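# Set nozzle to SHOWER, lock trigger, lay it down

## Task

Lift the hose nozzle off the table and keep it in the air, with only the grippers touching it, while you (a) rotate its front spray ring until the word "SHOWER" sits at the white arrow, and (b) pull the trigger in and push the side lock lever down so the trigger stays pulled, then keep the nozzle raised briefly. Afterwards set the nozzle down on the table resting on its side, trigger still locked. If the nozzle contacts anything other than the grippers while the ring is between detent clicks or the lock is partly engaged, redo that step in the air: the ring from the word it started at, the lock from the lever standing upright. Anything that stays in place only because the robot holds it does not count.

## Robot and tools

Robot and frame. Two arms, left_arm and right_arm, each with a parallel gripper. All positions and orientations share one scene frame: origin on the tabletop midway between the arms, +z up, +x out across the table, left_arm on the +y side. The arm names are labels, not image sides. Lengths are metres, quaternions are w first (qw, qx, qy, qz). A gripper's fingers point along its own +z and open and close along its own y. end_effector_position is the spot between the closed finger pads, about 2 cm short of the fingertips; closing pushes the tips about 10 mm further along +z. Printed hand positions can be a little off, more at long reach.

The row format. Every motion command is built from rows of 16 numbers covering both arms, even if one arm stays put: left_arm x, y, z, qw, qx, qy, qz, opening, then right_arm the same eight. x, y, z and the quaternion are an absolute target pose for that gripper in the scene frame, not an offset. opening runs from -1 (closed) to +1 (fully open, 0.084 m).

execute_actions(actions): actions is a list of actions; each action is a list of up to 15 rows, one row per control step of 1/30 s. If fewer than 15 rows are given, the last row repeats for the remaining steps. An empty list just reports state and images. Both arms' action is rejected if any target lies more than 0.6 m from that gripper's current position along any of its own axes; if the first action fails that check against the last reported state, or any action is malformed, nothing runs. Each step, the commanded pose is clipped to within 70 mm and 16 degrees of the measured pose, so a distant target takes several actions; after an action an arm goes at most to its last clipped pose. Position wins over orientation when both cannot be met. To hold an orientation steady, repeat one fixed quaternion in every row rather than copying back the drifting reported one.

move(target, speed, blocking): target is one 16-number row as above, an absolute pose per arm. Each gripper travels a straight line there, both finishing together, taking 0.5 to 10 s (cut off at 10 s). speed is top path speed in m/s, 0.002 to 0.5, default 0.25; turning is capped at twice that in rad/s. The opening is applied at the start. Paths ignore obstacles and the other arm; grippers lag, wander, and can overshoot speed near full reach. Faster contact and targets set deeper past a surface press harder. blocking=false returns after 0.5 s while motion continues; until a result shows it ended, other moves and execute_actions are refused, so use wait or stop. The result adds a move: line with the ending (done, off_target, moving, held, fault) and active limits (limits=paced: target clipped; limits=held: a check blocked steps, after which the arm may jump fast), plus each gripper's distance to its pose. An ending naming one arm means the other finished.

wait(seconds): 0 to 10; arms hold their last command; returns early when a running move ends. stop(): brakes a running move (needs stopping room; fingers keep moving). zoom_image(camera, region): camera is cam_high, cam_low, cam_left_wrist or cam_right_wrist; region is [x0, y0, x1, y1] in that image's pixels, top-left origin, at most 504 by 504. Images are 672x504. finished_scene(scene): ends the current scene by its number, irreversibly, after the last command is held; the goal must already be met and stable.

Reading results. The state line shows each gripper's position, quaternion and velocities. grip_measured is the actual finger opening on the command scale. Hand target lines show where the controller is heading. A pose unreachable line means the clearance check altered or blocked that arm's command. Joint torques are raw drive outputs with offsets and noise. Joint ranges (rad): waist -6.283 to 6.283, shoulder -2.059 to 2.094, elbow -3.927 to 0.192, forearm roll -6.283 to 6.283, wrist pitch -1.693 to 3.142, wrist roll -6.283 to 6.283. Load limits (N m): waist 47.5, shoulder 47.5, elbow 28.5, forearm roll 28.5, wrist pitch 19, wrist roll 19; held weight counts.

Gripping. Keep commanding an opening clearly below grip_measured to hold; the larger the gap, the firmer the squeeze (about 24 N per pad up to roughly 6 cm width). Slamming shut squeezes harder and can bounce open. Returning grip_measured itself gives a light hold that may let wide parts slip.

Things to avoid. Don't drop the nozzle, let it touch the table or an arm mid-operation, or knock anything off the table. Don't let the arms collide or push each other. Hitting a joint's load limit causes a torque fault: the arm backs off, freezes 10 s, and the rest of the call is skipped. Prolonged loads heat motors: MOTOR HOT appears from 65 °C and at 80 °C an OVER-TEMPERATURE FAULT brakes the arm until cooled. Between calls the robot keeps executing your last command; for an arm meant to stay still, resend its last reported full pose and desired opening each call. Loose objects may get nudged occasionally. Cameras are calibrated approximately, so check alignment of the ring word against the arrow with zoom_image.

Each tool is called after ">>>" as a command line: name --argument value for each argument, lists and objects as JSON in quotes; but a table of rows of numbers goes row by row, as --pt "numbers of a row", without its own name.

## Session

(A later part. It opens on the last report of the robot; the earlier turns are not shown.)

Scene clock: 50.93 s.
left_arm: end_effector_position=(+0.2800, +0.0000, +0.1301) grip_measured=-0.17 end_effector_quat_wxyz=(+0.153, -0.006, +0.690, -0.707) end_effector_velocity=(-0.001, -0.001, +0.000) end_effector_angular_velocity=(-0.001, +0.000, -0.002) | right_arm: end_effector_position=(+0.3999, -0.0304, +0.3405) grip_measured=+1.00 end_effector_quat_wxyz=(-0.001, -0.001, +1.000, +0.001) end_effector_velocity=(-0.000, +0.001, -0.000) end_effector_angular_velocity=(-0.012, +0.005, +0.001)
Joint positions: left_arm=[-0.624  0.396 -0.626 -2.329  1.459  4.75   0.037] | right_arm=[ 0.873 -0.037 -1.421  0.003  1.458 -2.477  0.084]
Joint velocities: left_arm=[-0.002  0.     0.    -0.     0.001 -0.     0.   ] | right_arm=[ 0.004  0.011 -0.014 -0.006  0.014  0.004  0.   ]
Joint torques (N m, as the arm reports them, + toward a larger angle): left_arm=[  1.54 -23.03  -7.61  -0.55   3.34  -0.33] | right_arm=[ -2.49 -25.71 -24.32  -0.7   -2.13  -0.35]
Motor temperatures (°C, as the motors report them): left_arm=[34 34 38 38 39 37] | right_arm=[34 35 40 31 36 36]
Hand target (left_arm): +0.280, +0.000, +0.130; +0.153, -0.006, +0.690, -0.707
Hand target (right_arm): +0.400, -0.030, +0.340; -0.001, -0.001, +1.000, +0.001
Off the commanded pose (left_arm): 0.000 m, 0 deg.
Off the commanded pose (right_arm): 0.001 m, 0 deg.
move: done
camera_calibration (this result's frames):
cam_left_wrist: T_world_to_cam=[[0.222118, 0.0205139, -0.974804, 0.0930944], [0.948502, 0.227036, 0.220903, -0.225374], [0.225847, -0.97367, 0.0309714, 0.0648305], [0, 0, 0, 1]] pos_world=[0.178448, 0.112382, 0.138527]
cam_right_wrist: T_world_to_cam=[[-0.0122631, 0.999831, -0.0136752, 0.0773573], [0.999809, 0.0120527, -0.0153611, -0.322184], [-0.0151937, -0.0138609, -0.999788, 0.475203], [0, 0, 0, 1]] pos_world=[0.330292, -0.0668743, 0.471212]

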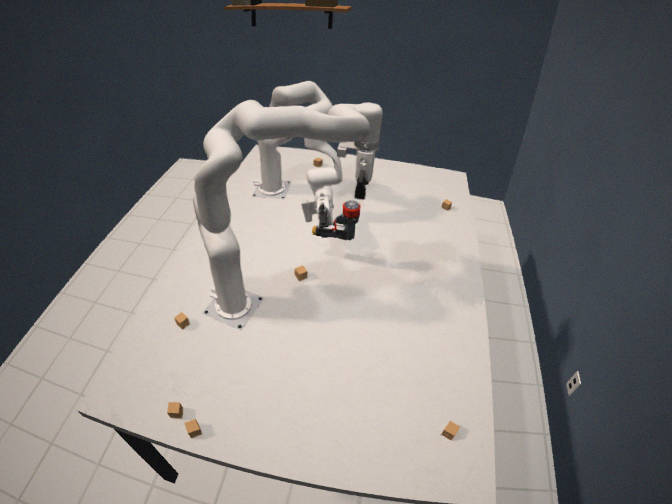

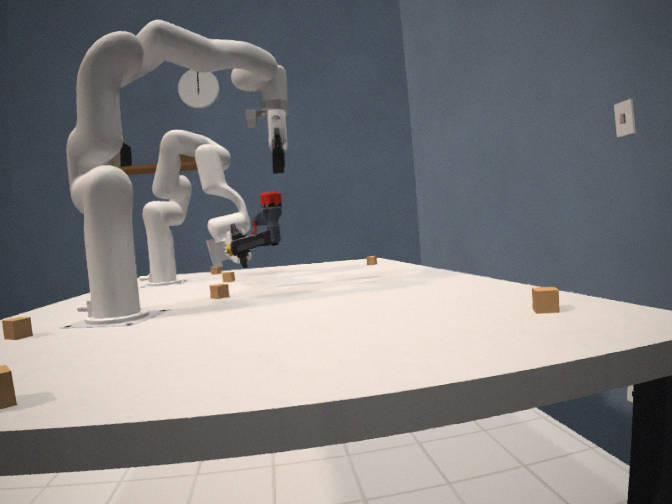

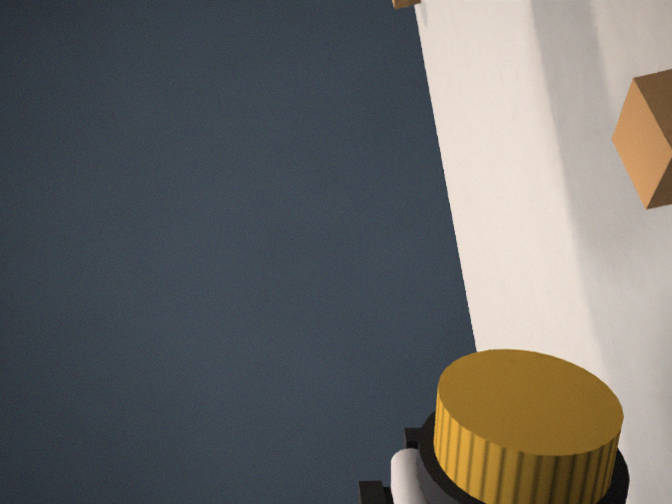

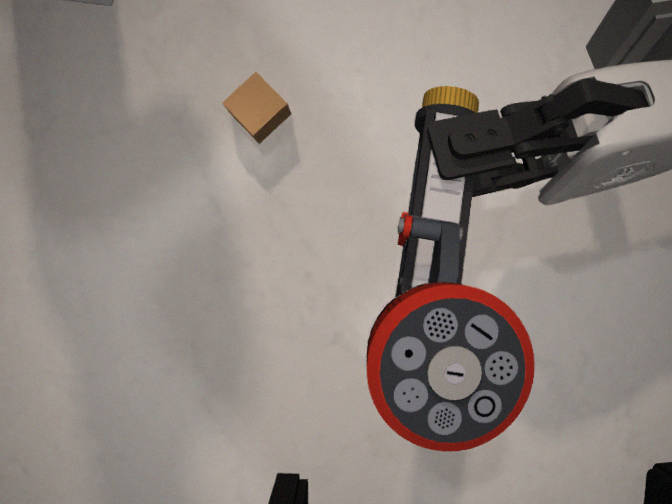

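>>> move --target '[0.28,0.0,0.13,0.153,-0.006,0.690,-0.707,-1, 0.371,-0.027,0.30,0,0,1,0,1]' --speed 0.1

>>> move --target '[0.28,0.0,0.13,0.153,-0.006,0.690,-0.707,-1, 0.371,-0.027,0.258,0,0,1,0,1]' --speed 0.05

>>> execute_actions --actions '[[[0.28,0.0,0.13,0.153,-0.006,0.690,-0.707,-1, 0.371,-0.027,0.258,0,0,1,0,0.5]],[[0.28,0.0,0.13,0.153,-0.006,0.690,-0.707,-1, 0.371,-0.027,0.258,0,0,1,0,-0.2]]]'

>>> zoom_image --camera "cam_low" --region '[210, 150, 330, 270]'

Scene clock: 53.70 s.
left_arm: end_effector_position=(+0.2800, +0.0000, +0.1300) grip_measured=-0.17 end_effector_quat_wxyz=(+0.153, -0.006, +0.690, -0.707) end_effector_velocity=(+0.000, +0.000, -0.000) end_effector_angular_velocity=(-0.000, +0.000, +0.001) | right_arm: end_effector_position=(+0.3713, -0.0271, +0.3003) grip_measured=+1.00 end_effector_quat_wxyz=(+0.000, +0.000, +1.000, +0.000) end_effector_velocity=(-0.001, +0.000, -0.002) end_effector_angular_velocity=(+0.001, -0.001, -0.001)
Joint positions: left_arm=[-0.624  0.396 -0.626 -2.329  1.459  4.75   0.037] | right_arm=[ 0.92  -0.114 -1.223  0.     1.337 -2.428  0.084]
Joint velocities: left_arm=[ 0.001  0.     0.    -0.     0.    -0.    -0.   ] | right_arm=[ 0.003 -0.004  0.011 -0.    -0.009  0.004 -0.   ]
Joint torques (N m, as the arm reports them, + toward a larger angle): left_arm=[  1.89 -22.81  -7.68  -0.54   3.44  -0.3 ] | right_arm=[ -2.28 -23.95 -24.75  -0.88  -2.41  -0.02]
Motor temperatures (°C, as the motors report them): left_arm=[34 34 38 38 39 37] | right_arm=[34 35 40 31 36 36]
Hand target (left_arm): +0.280, +0.000, +0.130; +0.153, -0.006, +0.690, -0.707
Hand target (right_arm): +0.371, -0.027, +0.300; -0.000, -0.000, +1.000, +0.000
Off the commanded pose (left_arm): 0.000 m, 0 deg.
Off the commanded pose (right_arm): 0.000 m, 0 deg.
move: done
camera_calibration (this result's frames):
cam_left_wrist: T_world_to_cam=[[0.222221, 0.0206452, -0.974778, 0.0929957], [0.948493, 0.226947, 0.221035, -0.225378], [0.225787, -0.973688, 0.0308506, 0.0648234], [0, 0, 0, 1]] pos_world=[0.178467, 0.112347, 0.138467]
cam_right_wrist: T_world_to_cam=[[-0.0100413, 0.999817, -0.0162869, 0.0730903], [0.999857, 0.00981699, -0.0137968, -0.294758], [-0.0136343, -0.0164231, -0.999772, 0.433906], [0, 0, 0, 1]] pos_world=[0.301366, -0.0630573, 0.430931]

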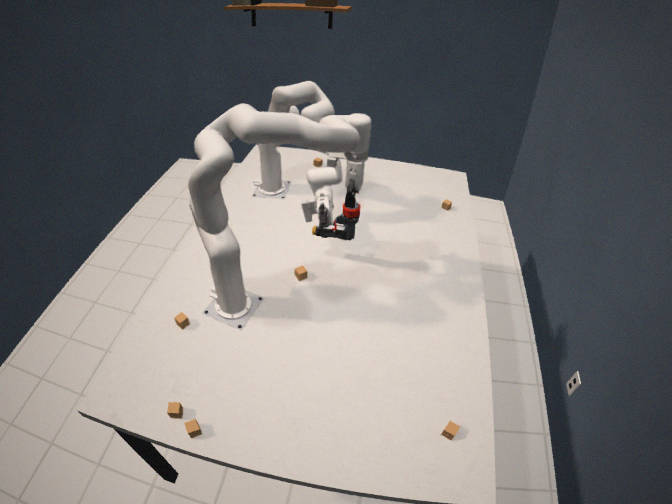

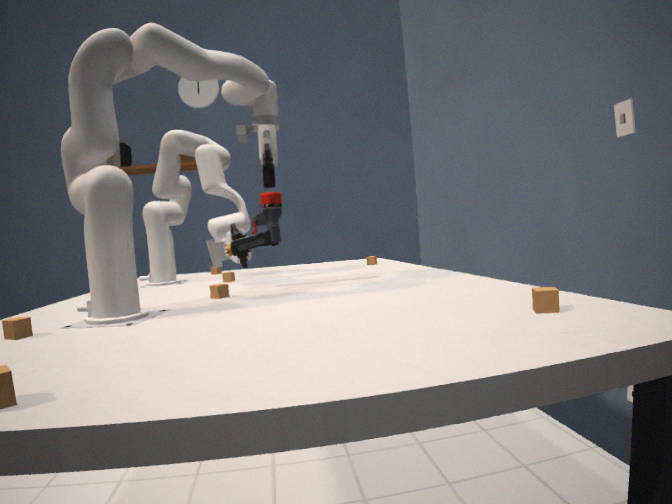

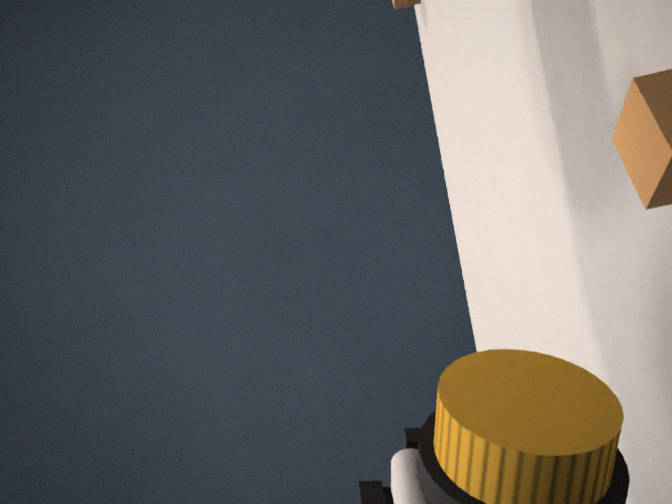

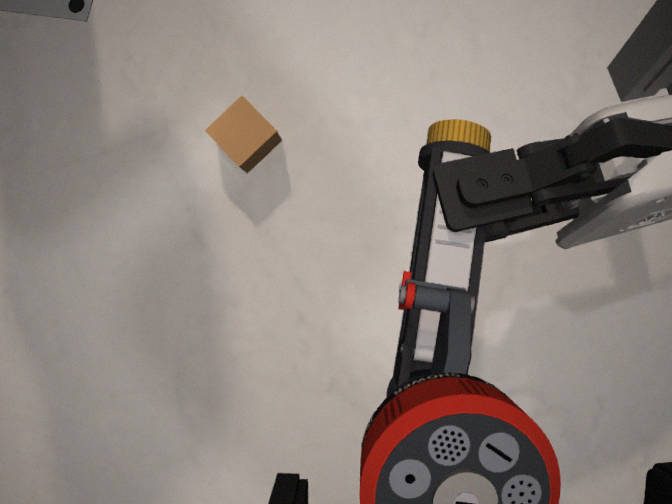

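Scene clock: 54.93 s.
left_arm: end_effector_position=(+0.2800, +0.0000, +0.1300) grip_measured=-0.17 end_effector_quat_wxyz=(+0.153, -0.006, +0.690, -0.707) end_effector_velocity=(-0.000, -0.000, -0.000) end_effector_angular_velocity=(+0.001, +0.000, -0.000) | right_arm: end_effector_position=(+0.3711, -0.0269, +0.2583) grip_measured=+1.00 end_effector_quat_wxyz=(+0.000, -0.000, +1.000, +0.000) end_effector_velocity=(+0.000, +0.000, -0.002) end_effector_angular_velocity=(+0.001, -0.001, -0.000)
Joint positions: left_arm=[-0.624  0.396 -0.626 -2.329  1.459  4.75   0.037] | right_arm=[ 0.921 -0.104 -1.114  0.     1.217 -2.427  0.084]
Joint velocities: left_arm=[-0.     0.     0.     0.    -0.001  0.    -0.   ] | right_arm=[ 0.     0.001  0.004  0.    -0.006  0.     0.   ]
Joint torques (N m, as the arm reports them, + toward a larger angle): left_arm=[  1.84 -22.72  -7.74  -0.47   3.5   -0.34] | right_arm=[ -2.18 -24.52 -24.63  -0.66  -2.23  -0.33]
Motor temperatures (°C, as the motors report them): left_arm=[34 34 38 38 39 37] | right_arm=[34 35 40 31 36 36]
Hand target (left_arm): +0.280, +0.000, +0.130; +0.153, -0.006, +0.690, -0.707
Hand target (right_arm): +0.371, -0.027, +0.258; -0.000, -0.000, +1.000, +0.000
Off the commanded pose (left_arm): 0.000 m, 0 deg.
Off the commanded pose (right_arm): 0.000 m, 0 deg.
move: done
camera_calibration (this result's frames):
cam_left_wrist: T_world_to_cam=[[0.222221, 0.0206465, -0.974778, 0.092995], [0.948493, 0.226947, 0.221036, -0.225378], [0.225787, -0.973688, 0.0308494, 0.0648235], [0, 0, 0, 1]] pos_world=[0.178467, 0.112347, 0.138466]
cam_right_wrist: T_world_to_cam=[[-0.0100712, 0.999817, -0.0162752, 0.0722706], [0.999859, 0.00985034, -0.0135909, -0.295209], [-0.0134281, -0.0164098, -0.999775, 0.391901], [0, 0, 0, 1]] pos_world=[0.301157, -0.0629184, 0.388977]

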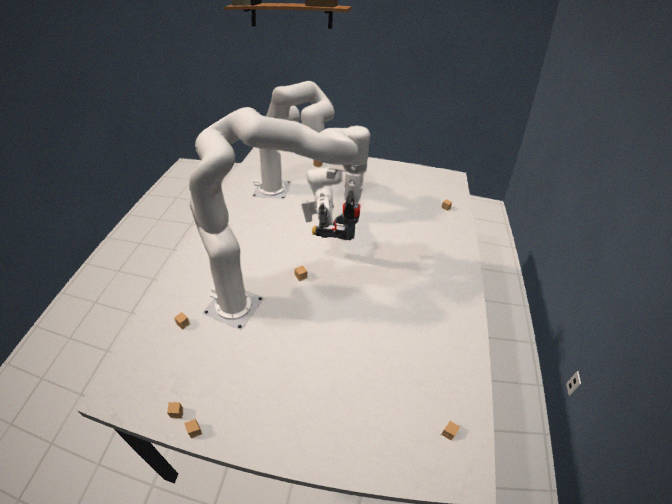

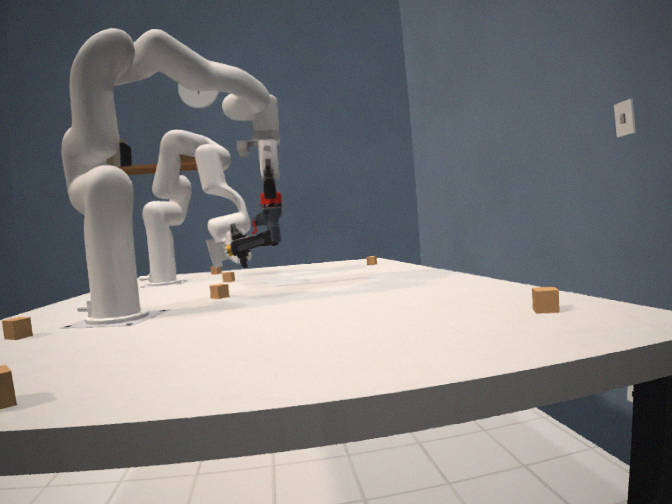

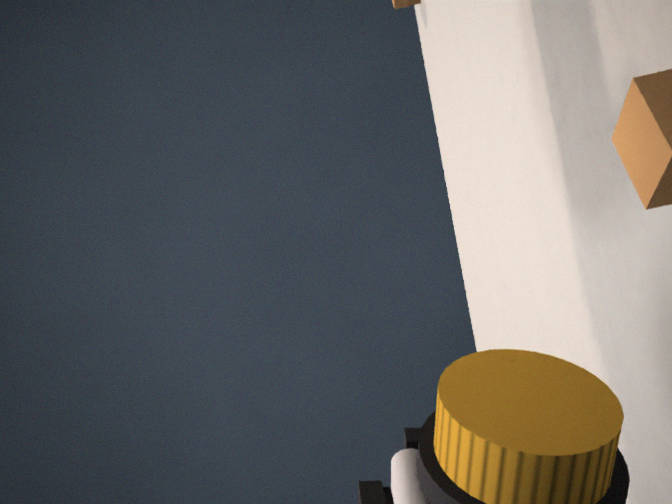

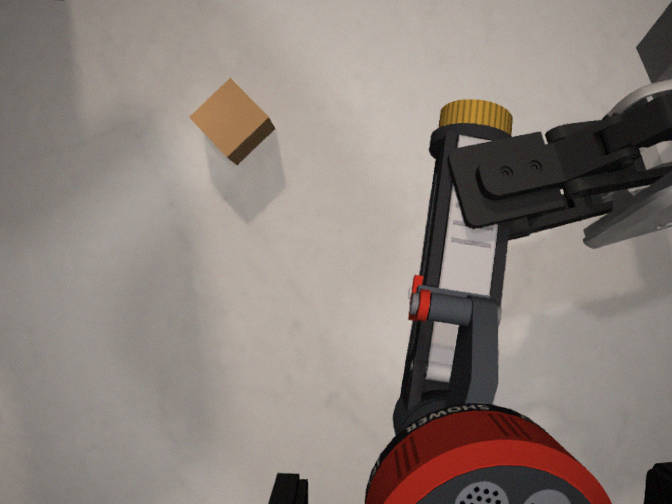

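Scene clock: 55.93 s.
left_arm: end_effector_position=(+0.2800, -0.0000, +0.1300) grip_measured=-0.17 end_effector_quat_wxyz=(+0.153, -0.006, +0.690, -0.707) end_effector_velocity=(+0.000, +0.000, +0.000) end_effector_angular_velocity=(-0.000, -0.000, +0.001) | right_arm: end_effector_position=(+0.3710, -0.0269, +0.2581) grip_measured=+0.33 end_effector_quat_wxyz=(+0.000, -0.000, +1.000, +0.000) end_effector_velocity=(+0.000, -0.000, +0.000) end_effector_angular_velocity=(+0.000, -0.001, -0.000)
Joint positions: left_arm=[-0.624  0.396 -0.626 -2.329  1.459  4.75   0.037] | right_arm=[ 0.921 -0.104 -1.113  0.     1.217 -2.427  0.058]
Joint velocities: left_arm=[ 0.001 -0.    -0.    -0.     0.     0.     0.   ] | right_arm=[-0.    -0.    -0.001 -0.     0.     0.     0.   ]
Joint torques (N m, as the arm reports them, + toward a larger angle): left_arm=[  1.73 -23.35  -7.78  -0.65   3.53  -0.32] | right_arm=[ -2.47 -23.95 -24.43  -1.31  -1.97  -0.26]
Motor temperatures (°C, as the motors report them): left_arm=[34 34 38 38 39 37] | right_arm=[34 35 41 31 36 36]
Hand target (left_arm): +0.280, -0.000, +0.130; +0.153, -0.006, +0.690, -0.707
Hand target (right_arm): +0.371, -0.027, +0.258; +0.000, +0.000, +1.000, +0.000
Off the commanded pose (left_arm): 0.000 m, 0 deg.
Off the commanded pose (right_arm): 0.000 m, 0 deg.
camera_calibration (this result's frames):
cam_left_wrist: T_world_to_cam=[[0.222152, 0.0206861, -0.974793, 0.0929926], [0.948524, 0.22687, 0.22098, -0.225336], [0.225722, -0.973705, 0.0307783, 0.0648501], [0, 0, 0, 1]] pos_world=[0.17844, 0.112343, 0.138447]
cam_right_wrist: T_world_to_cam=[[-0.0100564, 0.999817, -0.0162486, 0.0722675], [0.999859, 0.0098353, -0.0136278, -0.295145], [-0.0134655, -0.0163834, -0.999775, 0.391655], [0, 0, 0, 1]] pos_world=[0.301104, -0.0629348, 0.388719]

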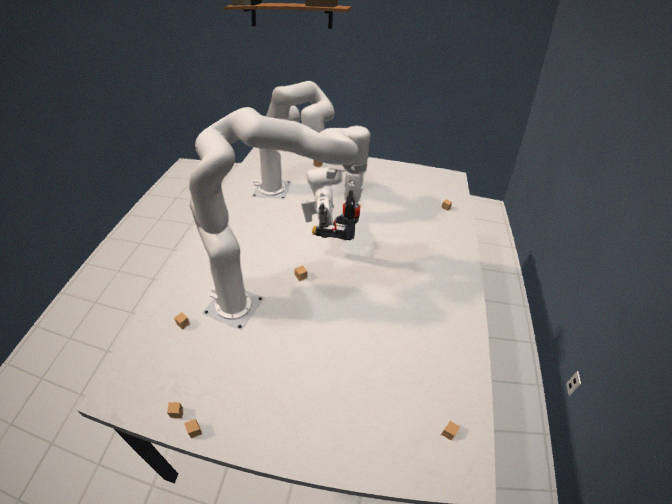

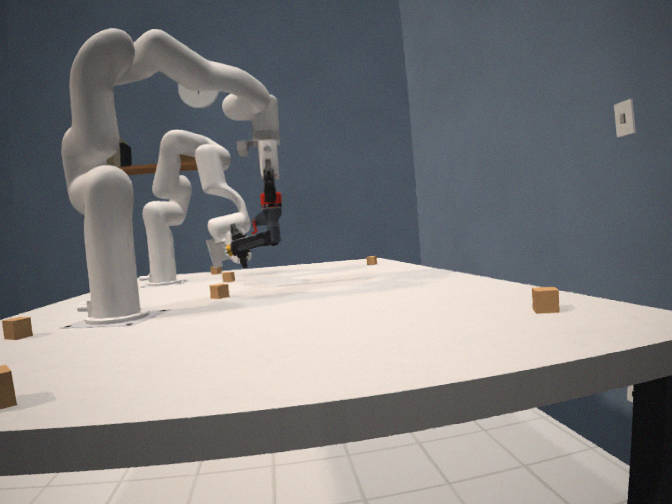

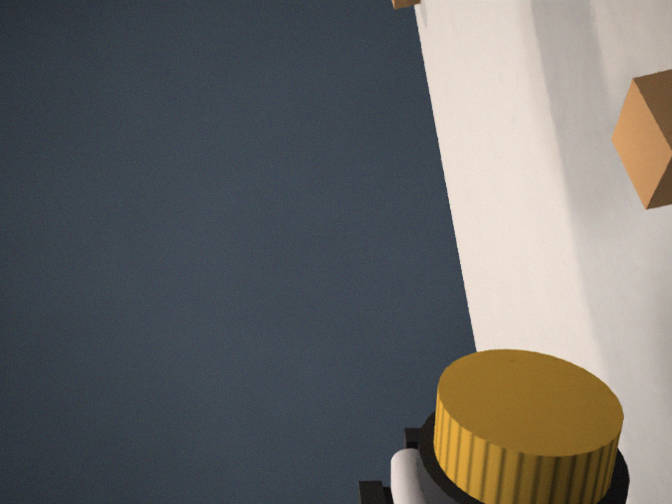

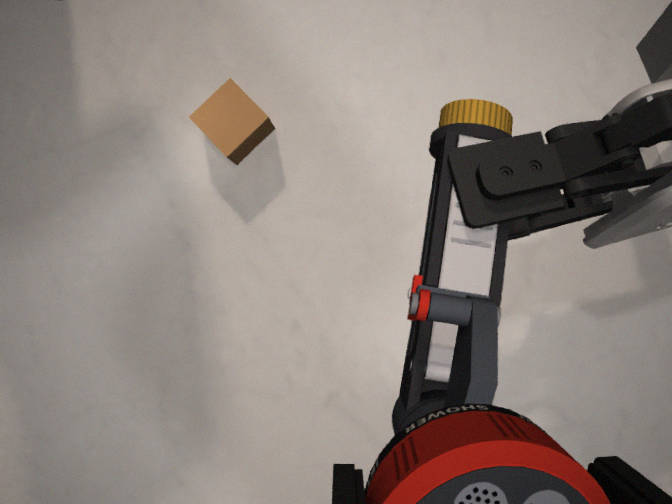

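Region (210, 150, 330, 270) of cam_low's 672x504 image, scaled by 4.200, with more detail than that image has.

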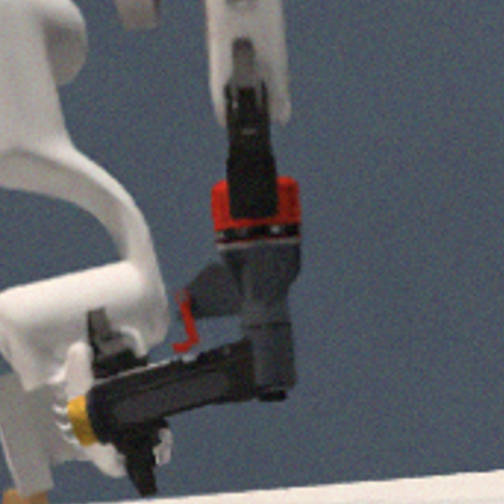

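>>> move --target '[0.28,0.0,0.13,0.153,-0.006,0.690,-0.707,-1, 0.3725,-0.029,0.258,0,-0.623,0.782,0,-0.6]' --speed 0.2

>>> move --target '[0.28,0.0,0.13,0.153,-0.006,0.690,-0.707,-1, 0.375,-0.028,0.258,0,-0.975,0.2225,0,-0.6]' --speed 0.2

Scene clock: 60.57 s.
left_arm: end_effector_position=(+0.2799, -0.0000, +0.1299) grip_measured=-0.17 end_effector_quat_wxyz=(+0.153, -0.006, +0.690, -0.707) end_effector_velocity=(+0.001, +0.001, +0.000) end_effector_angular_velocity=(-0.001, -0.000, +0.002) | right_arm: end_effector_position=(+0.3726, -0.0290, +0.2581) grip_measured=+0.32 end_effector_quat_wxyz=(-0.000, +0.623, -0.782, +0.000) end_effector_velocity=(-0.000, -0.000, -0.000) end_effector_angular_velocity=(+0.000, +0.002, +0.010)
Joint positions: left_arm=[-0.624  0.396 -0.626 -2.329  1.459  4.75   0.036] | right_arm=[ 0.915 -0.104 -1.113 -0.     1.217 -3.777  0.058]
Joint velocities: left_arm=[ 0.002 -0.     0.    -0.     0.001  0.     0.   ] | right_arm=[-0.001  0.001  0.     0.001  0.    -0.011 -0.   ]
Joint torques (N m, as the arm reports them, + toward a larger angle): left_arm=[  2.04 -22.82  -8.15  -0.78   3.34   0.14] | right_arm=[ -2.12 -23.71 -24.62   0.18  -1.06  -0.27]
Motor temperatures (°C, as the motors report them): left_arm=[34 34 38 38 39 37] | right_arm=[34 35 41 31 36 36]
Hand target (left_arm): +0.280, -0.000, +0.130; +0.153, -0.006, +0.690, -0.707
Hand target (right_arm): +0.373, -0.029, +0.258; +0.000, -0.623, +0.782, -0.000
Off the commanded pose (left_arm): 0.000 m, 0 deg.
Off the commanded pose (right_arm): 0.000 m, 0 deg.
move: done
camera_calibration (this result's frames):
cam_left_wrist: T_world_to_cam=[[0.222094, 0.0206963, -0.974806, 0.0929986], [0.948561, 0.226765, 0.220929, -0.225276], [0.225624, -0.97373, 0.0307315, 0.0648951], [0, 0, 0, 1]] pos_world=[0.178391, 0.11235, 0.138431]
cam_right_wrist: T_world_to_cam=[[-0.976565, 0.214563, -0.0168248, 0.411813], [0.214798, 0.976564, -0.0136275, 0.0238103], [0.0135065, -0.0169221, -0.999766, 0.381581], [0, 0, 0, 1]] pos_world=[0.391894, -0.105155, 0.388745]

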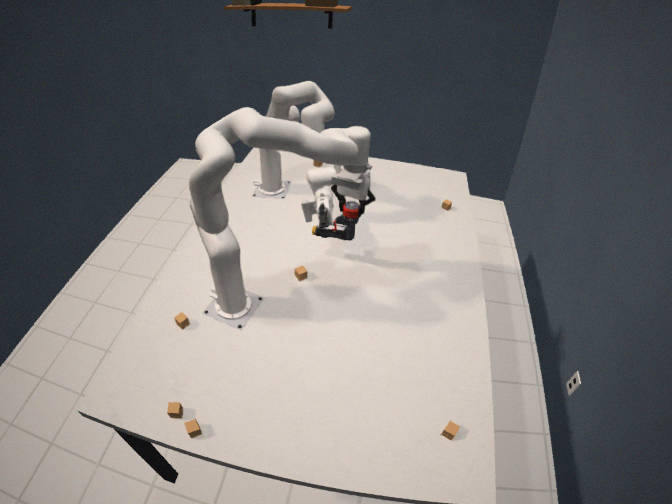

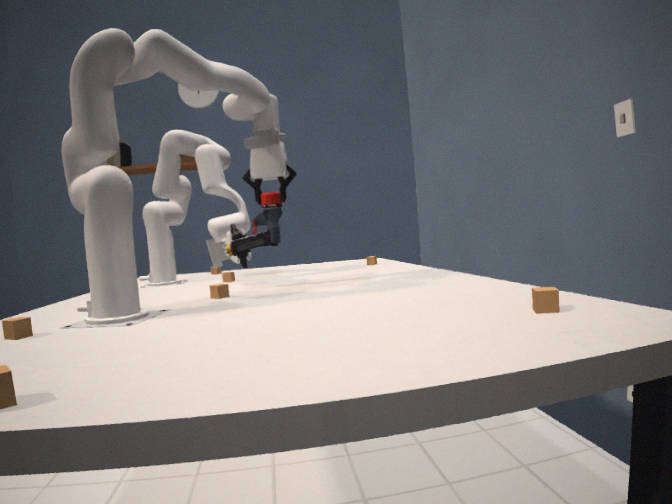

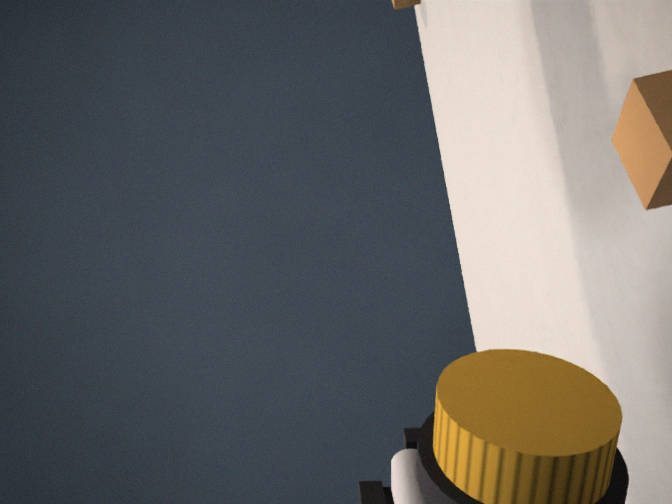

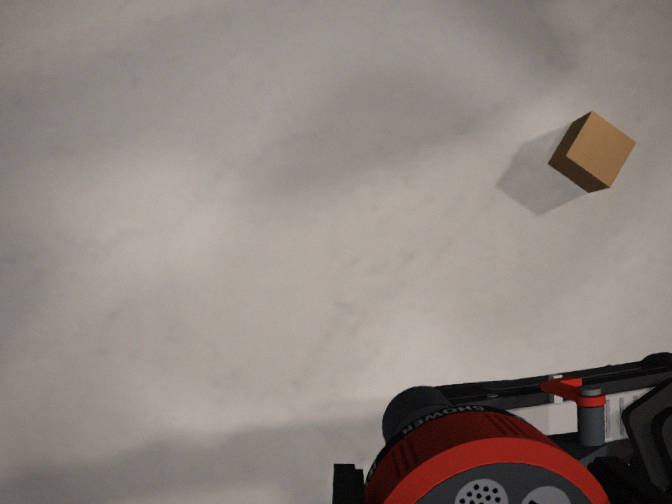

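Scene clock: 64.43 s.
left_arm: end_effector_position=(+0.2801, -0.0000, +0.1301) grip_measured=-0.17 end_effector_quat_wxyz=(+0.153, -0.006, +0.690, -0.707) end_effector_velocity=(-0.001, -0.000, -0.000) end_effector_angular_velocity=(+0.001, +0.001, -0.001) | right_arm: end_effector_position=(+0.3749, -0.0279, +0.2580) grip_measured=+0.32 end_effector_quat_wxyz=(+0.000, +0.975, -0.223, -0.000) end_effector_velocity=(+0.000, -0.000, +0.001) end_effector_angular_velocity=(+0.001, +0.000, +0.010)
Joint positions: left_arm=[-0.624  0.396 -0.627 -2.329  1.459  4.75   0.037] | right_arm=[ 0.914 -0.096 -1.122  0.     1.217 -5.126  0.058]
Joint velocities: left_arm=[-0.001 -0.     0.001  0.    -0.    -0.    -0.   ] | right_arm=[-0.001 -0.001 -0.     0.001  0.    -0.011 -0.   ]
Joint torques (N m, as the arm reports them, + toward a larger angle): left_arm=[  2.87 -22.36  -7.17  -0.76   2.35   0.09] | right_arm=[ -3.14 -23.73 -23.24  -1.57  -0.3   -0.29]
Motor temperatures (°C, as the motors report them): left_arm=[34 34 38 38 39 37] | right_arm=[34 35 41 31 36 36]
Hand target (left_arm): +0.280, -0.000, +0.130; +0.153, -0.006, +0.690, -0.707
Hand target (right_arm): +0.375, -0.028, +0.258; +0.000, +0.975, -0.222, +0.000
Off the commanded pose (left_arm): 0.000 m, 0 deg.
Off the commanded pose (right_arm): 0.000 m, 0 deg.
move: done
camera_calibration (this result's frames):
cam_left_wrist: T_world_to_cam=[[0.222304, 0.0205952, -0.97476, 0.0930027], [0.948443, 0.227093, 0.2211, -0.225467], [0.225914, -0.973655, 0.0309501, 0.0647453], [0, 0, 0, 1]] pos_world=[0.178541, 0.112326, 0.138502]
cam_right_wrist: T_world_to_cam=[[-0.425537, -0.904792, -0.0164168, 0.175906], [-0.904732, 0.425759, -0.0137918, 0.42672], [0.0194683, 0.00898384, -0.99977, 0.379963], [0, 0, 0, 1]] pos_world=[0.453524, -0.0259347, 0.388649]

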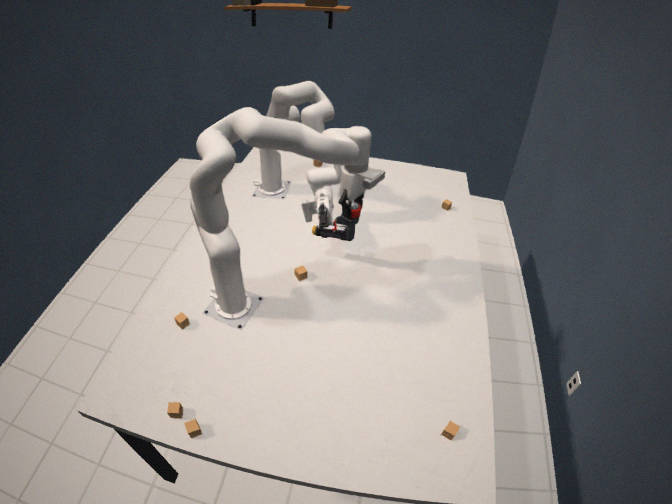

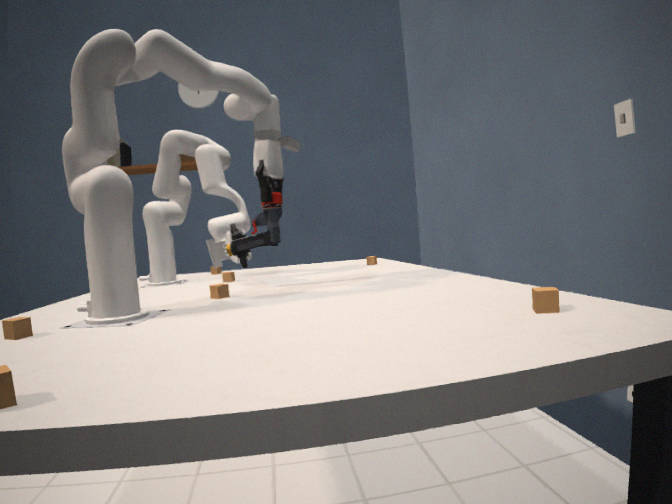

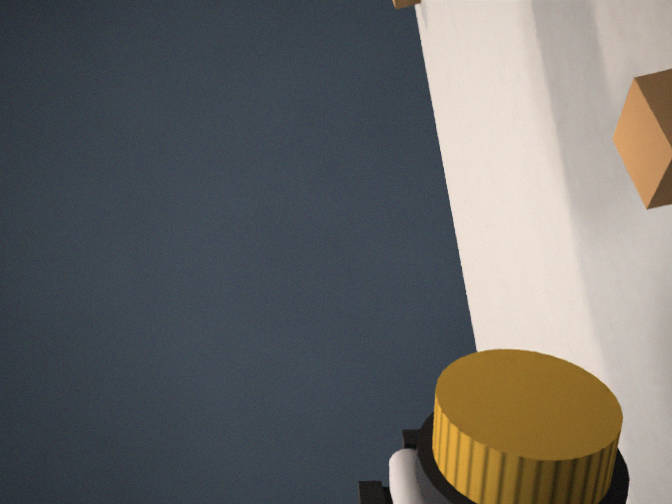

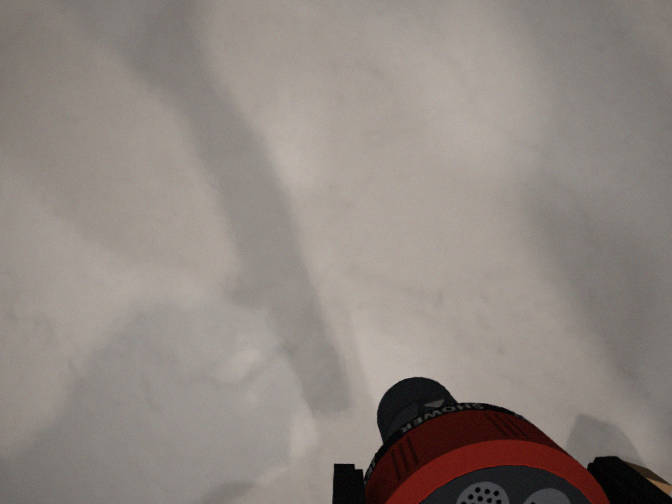

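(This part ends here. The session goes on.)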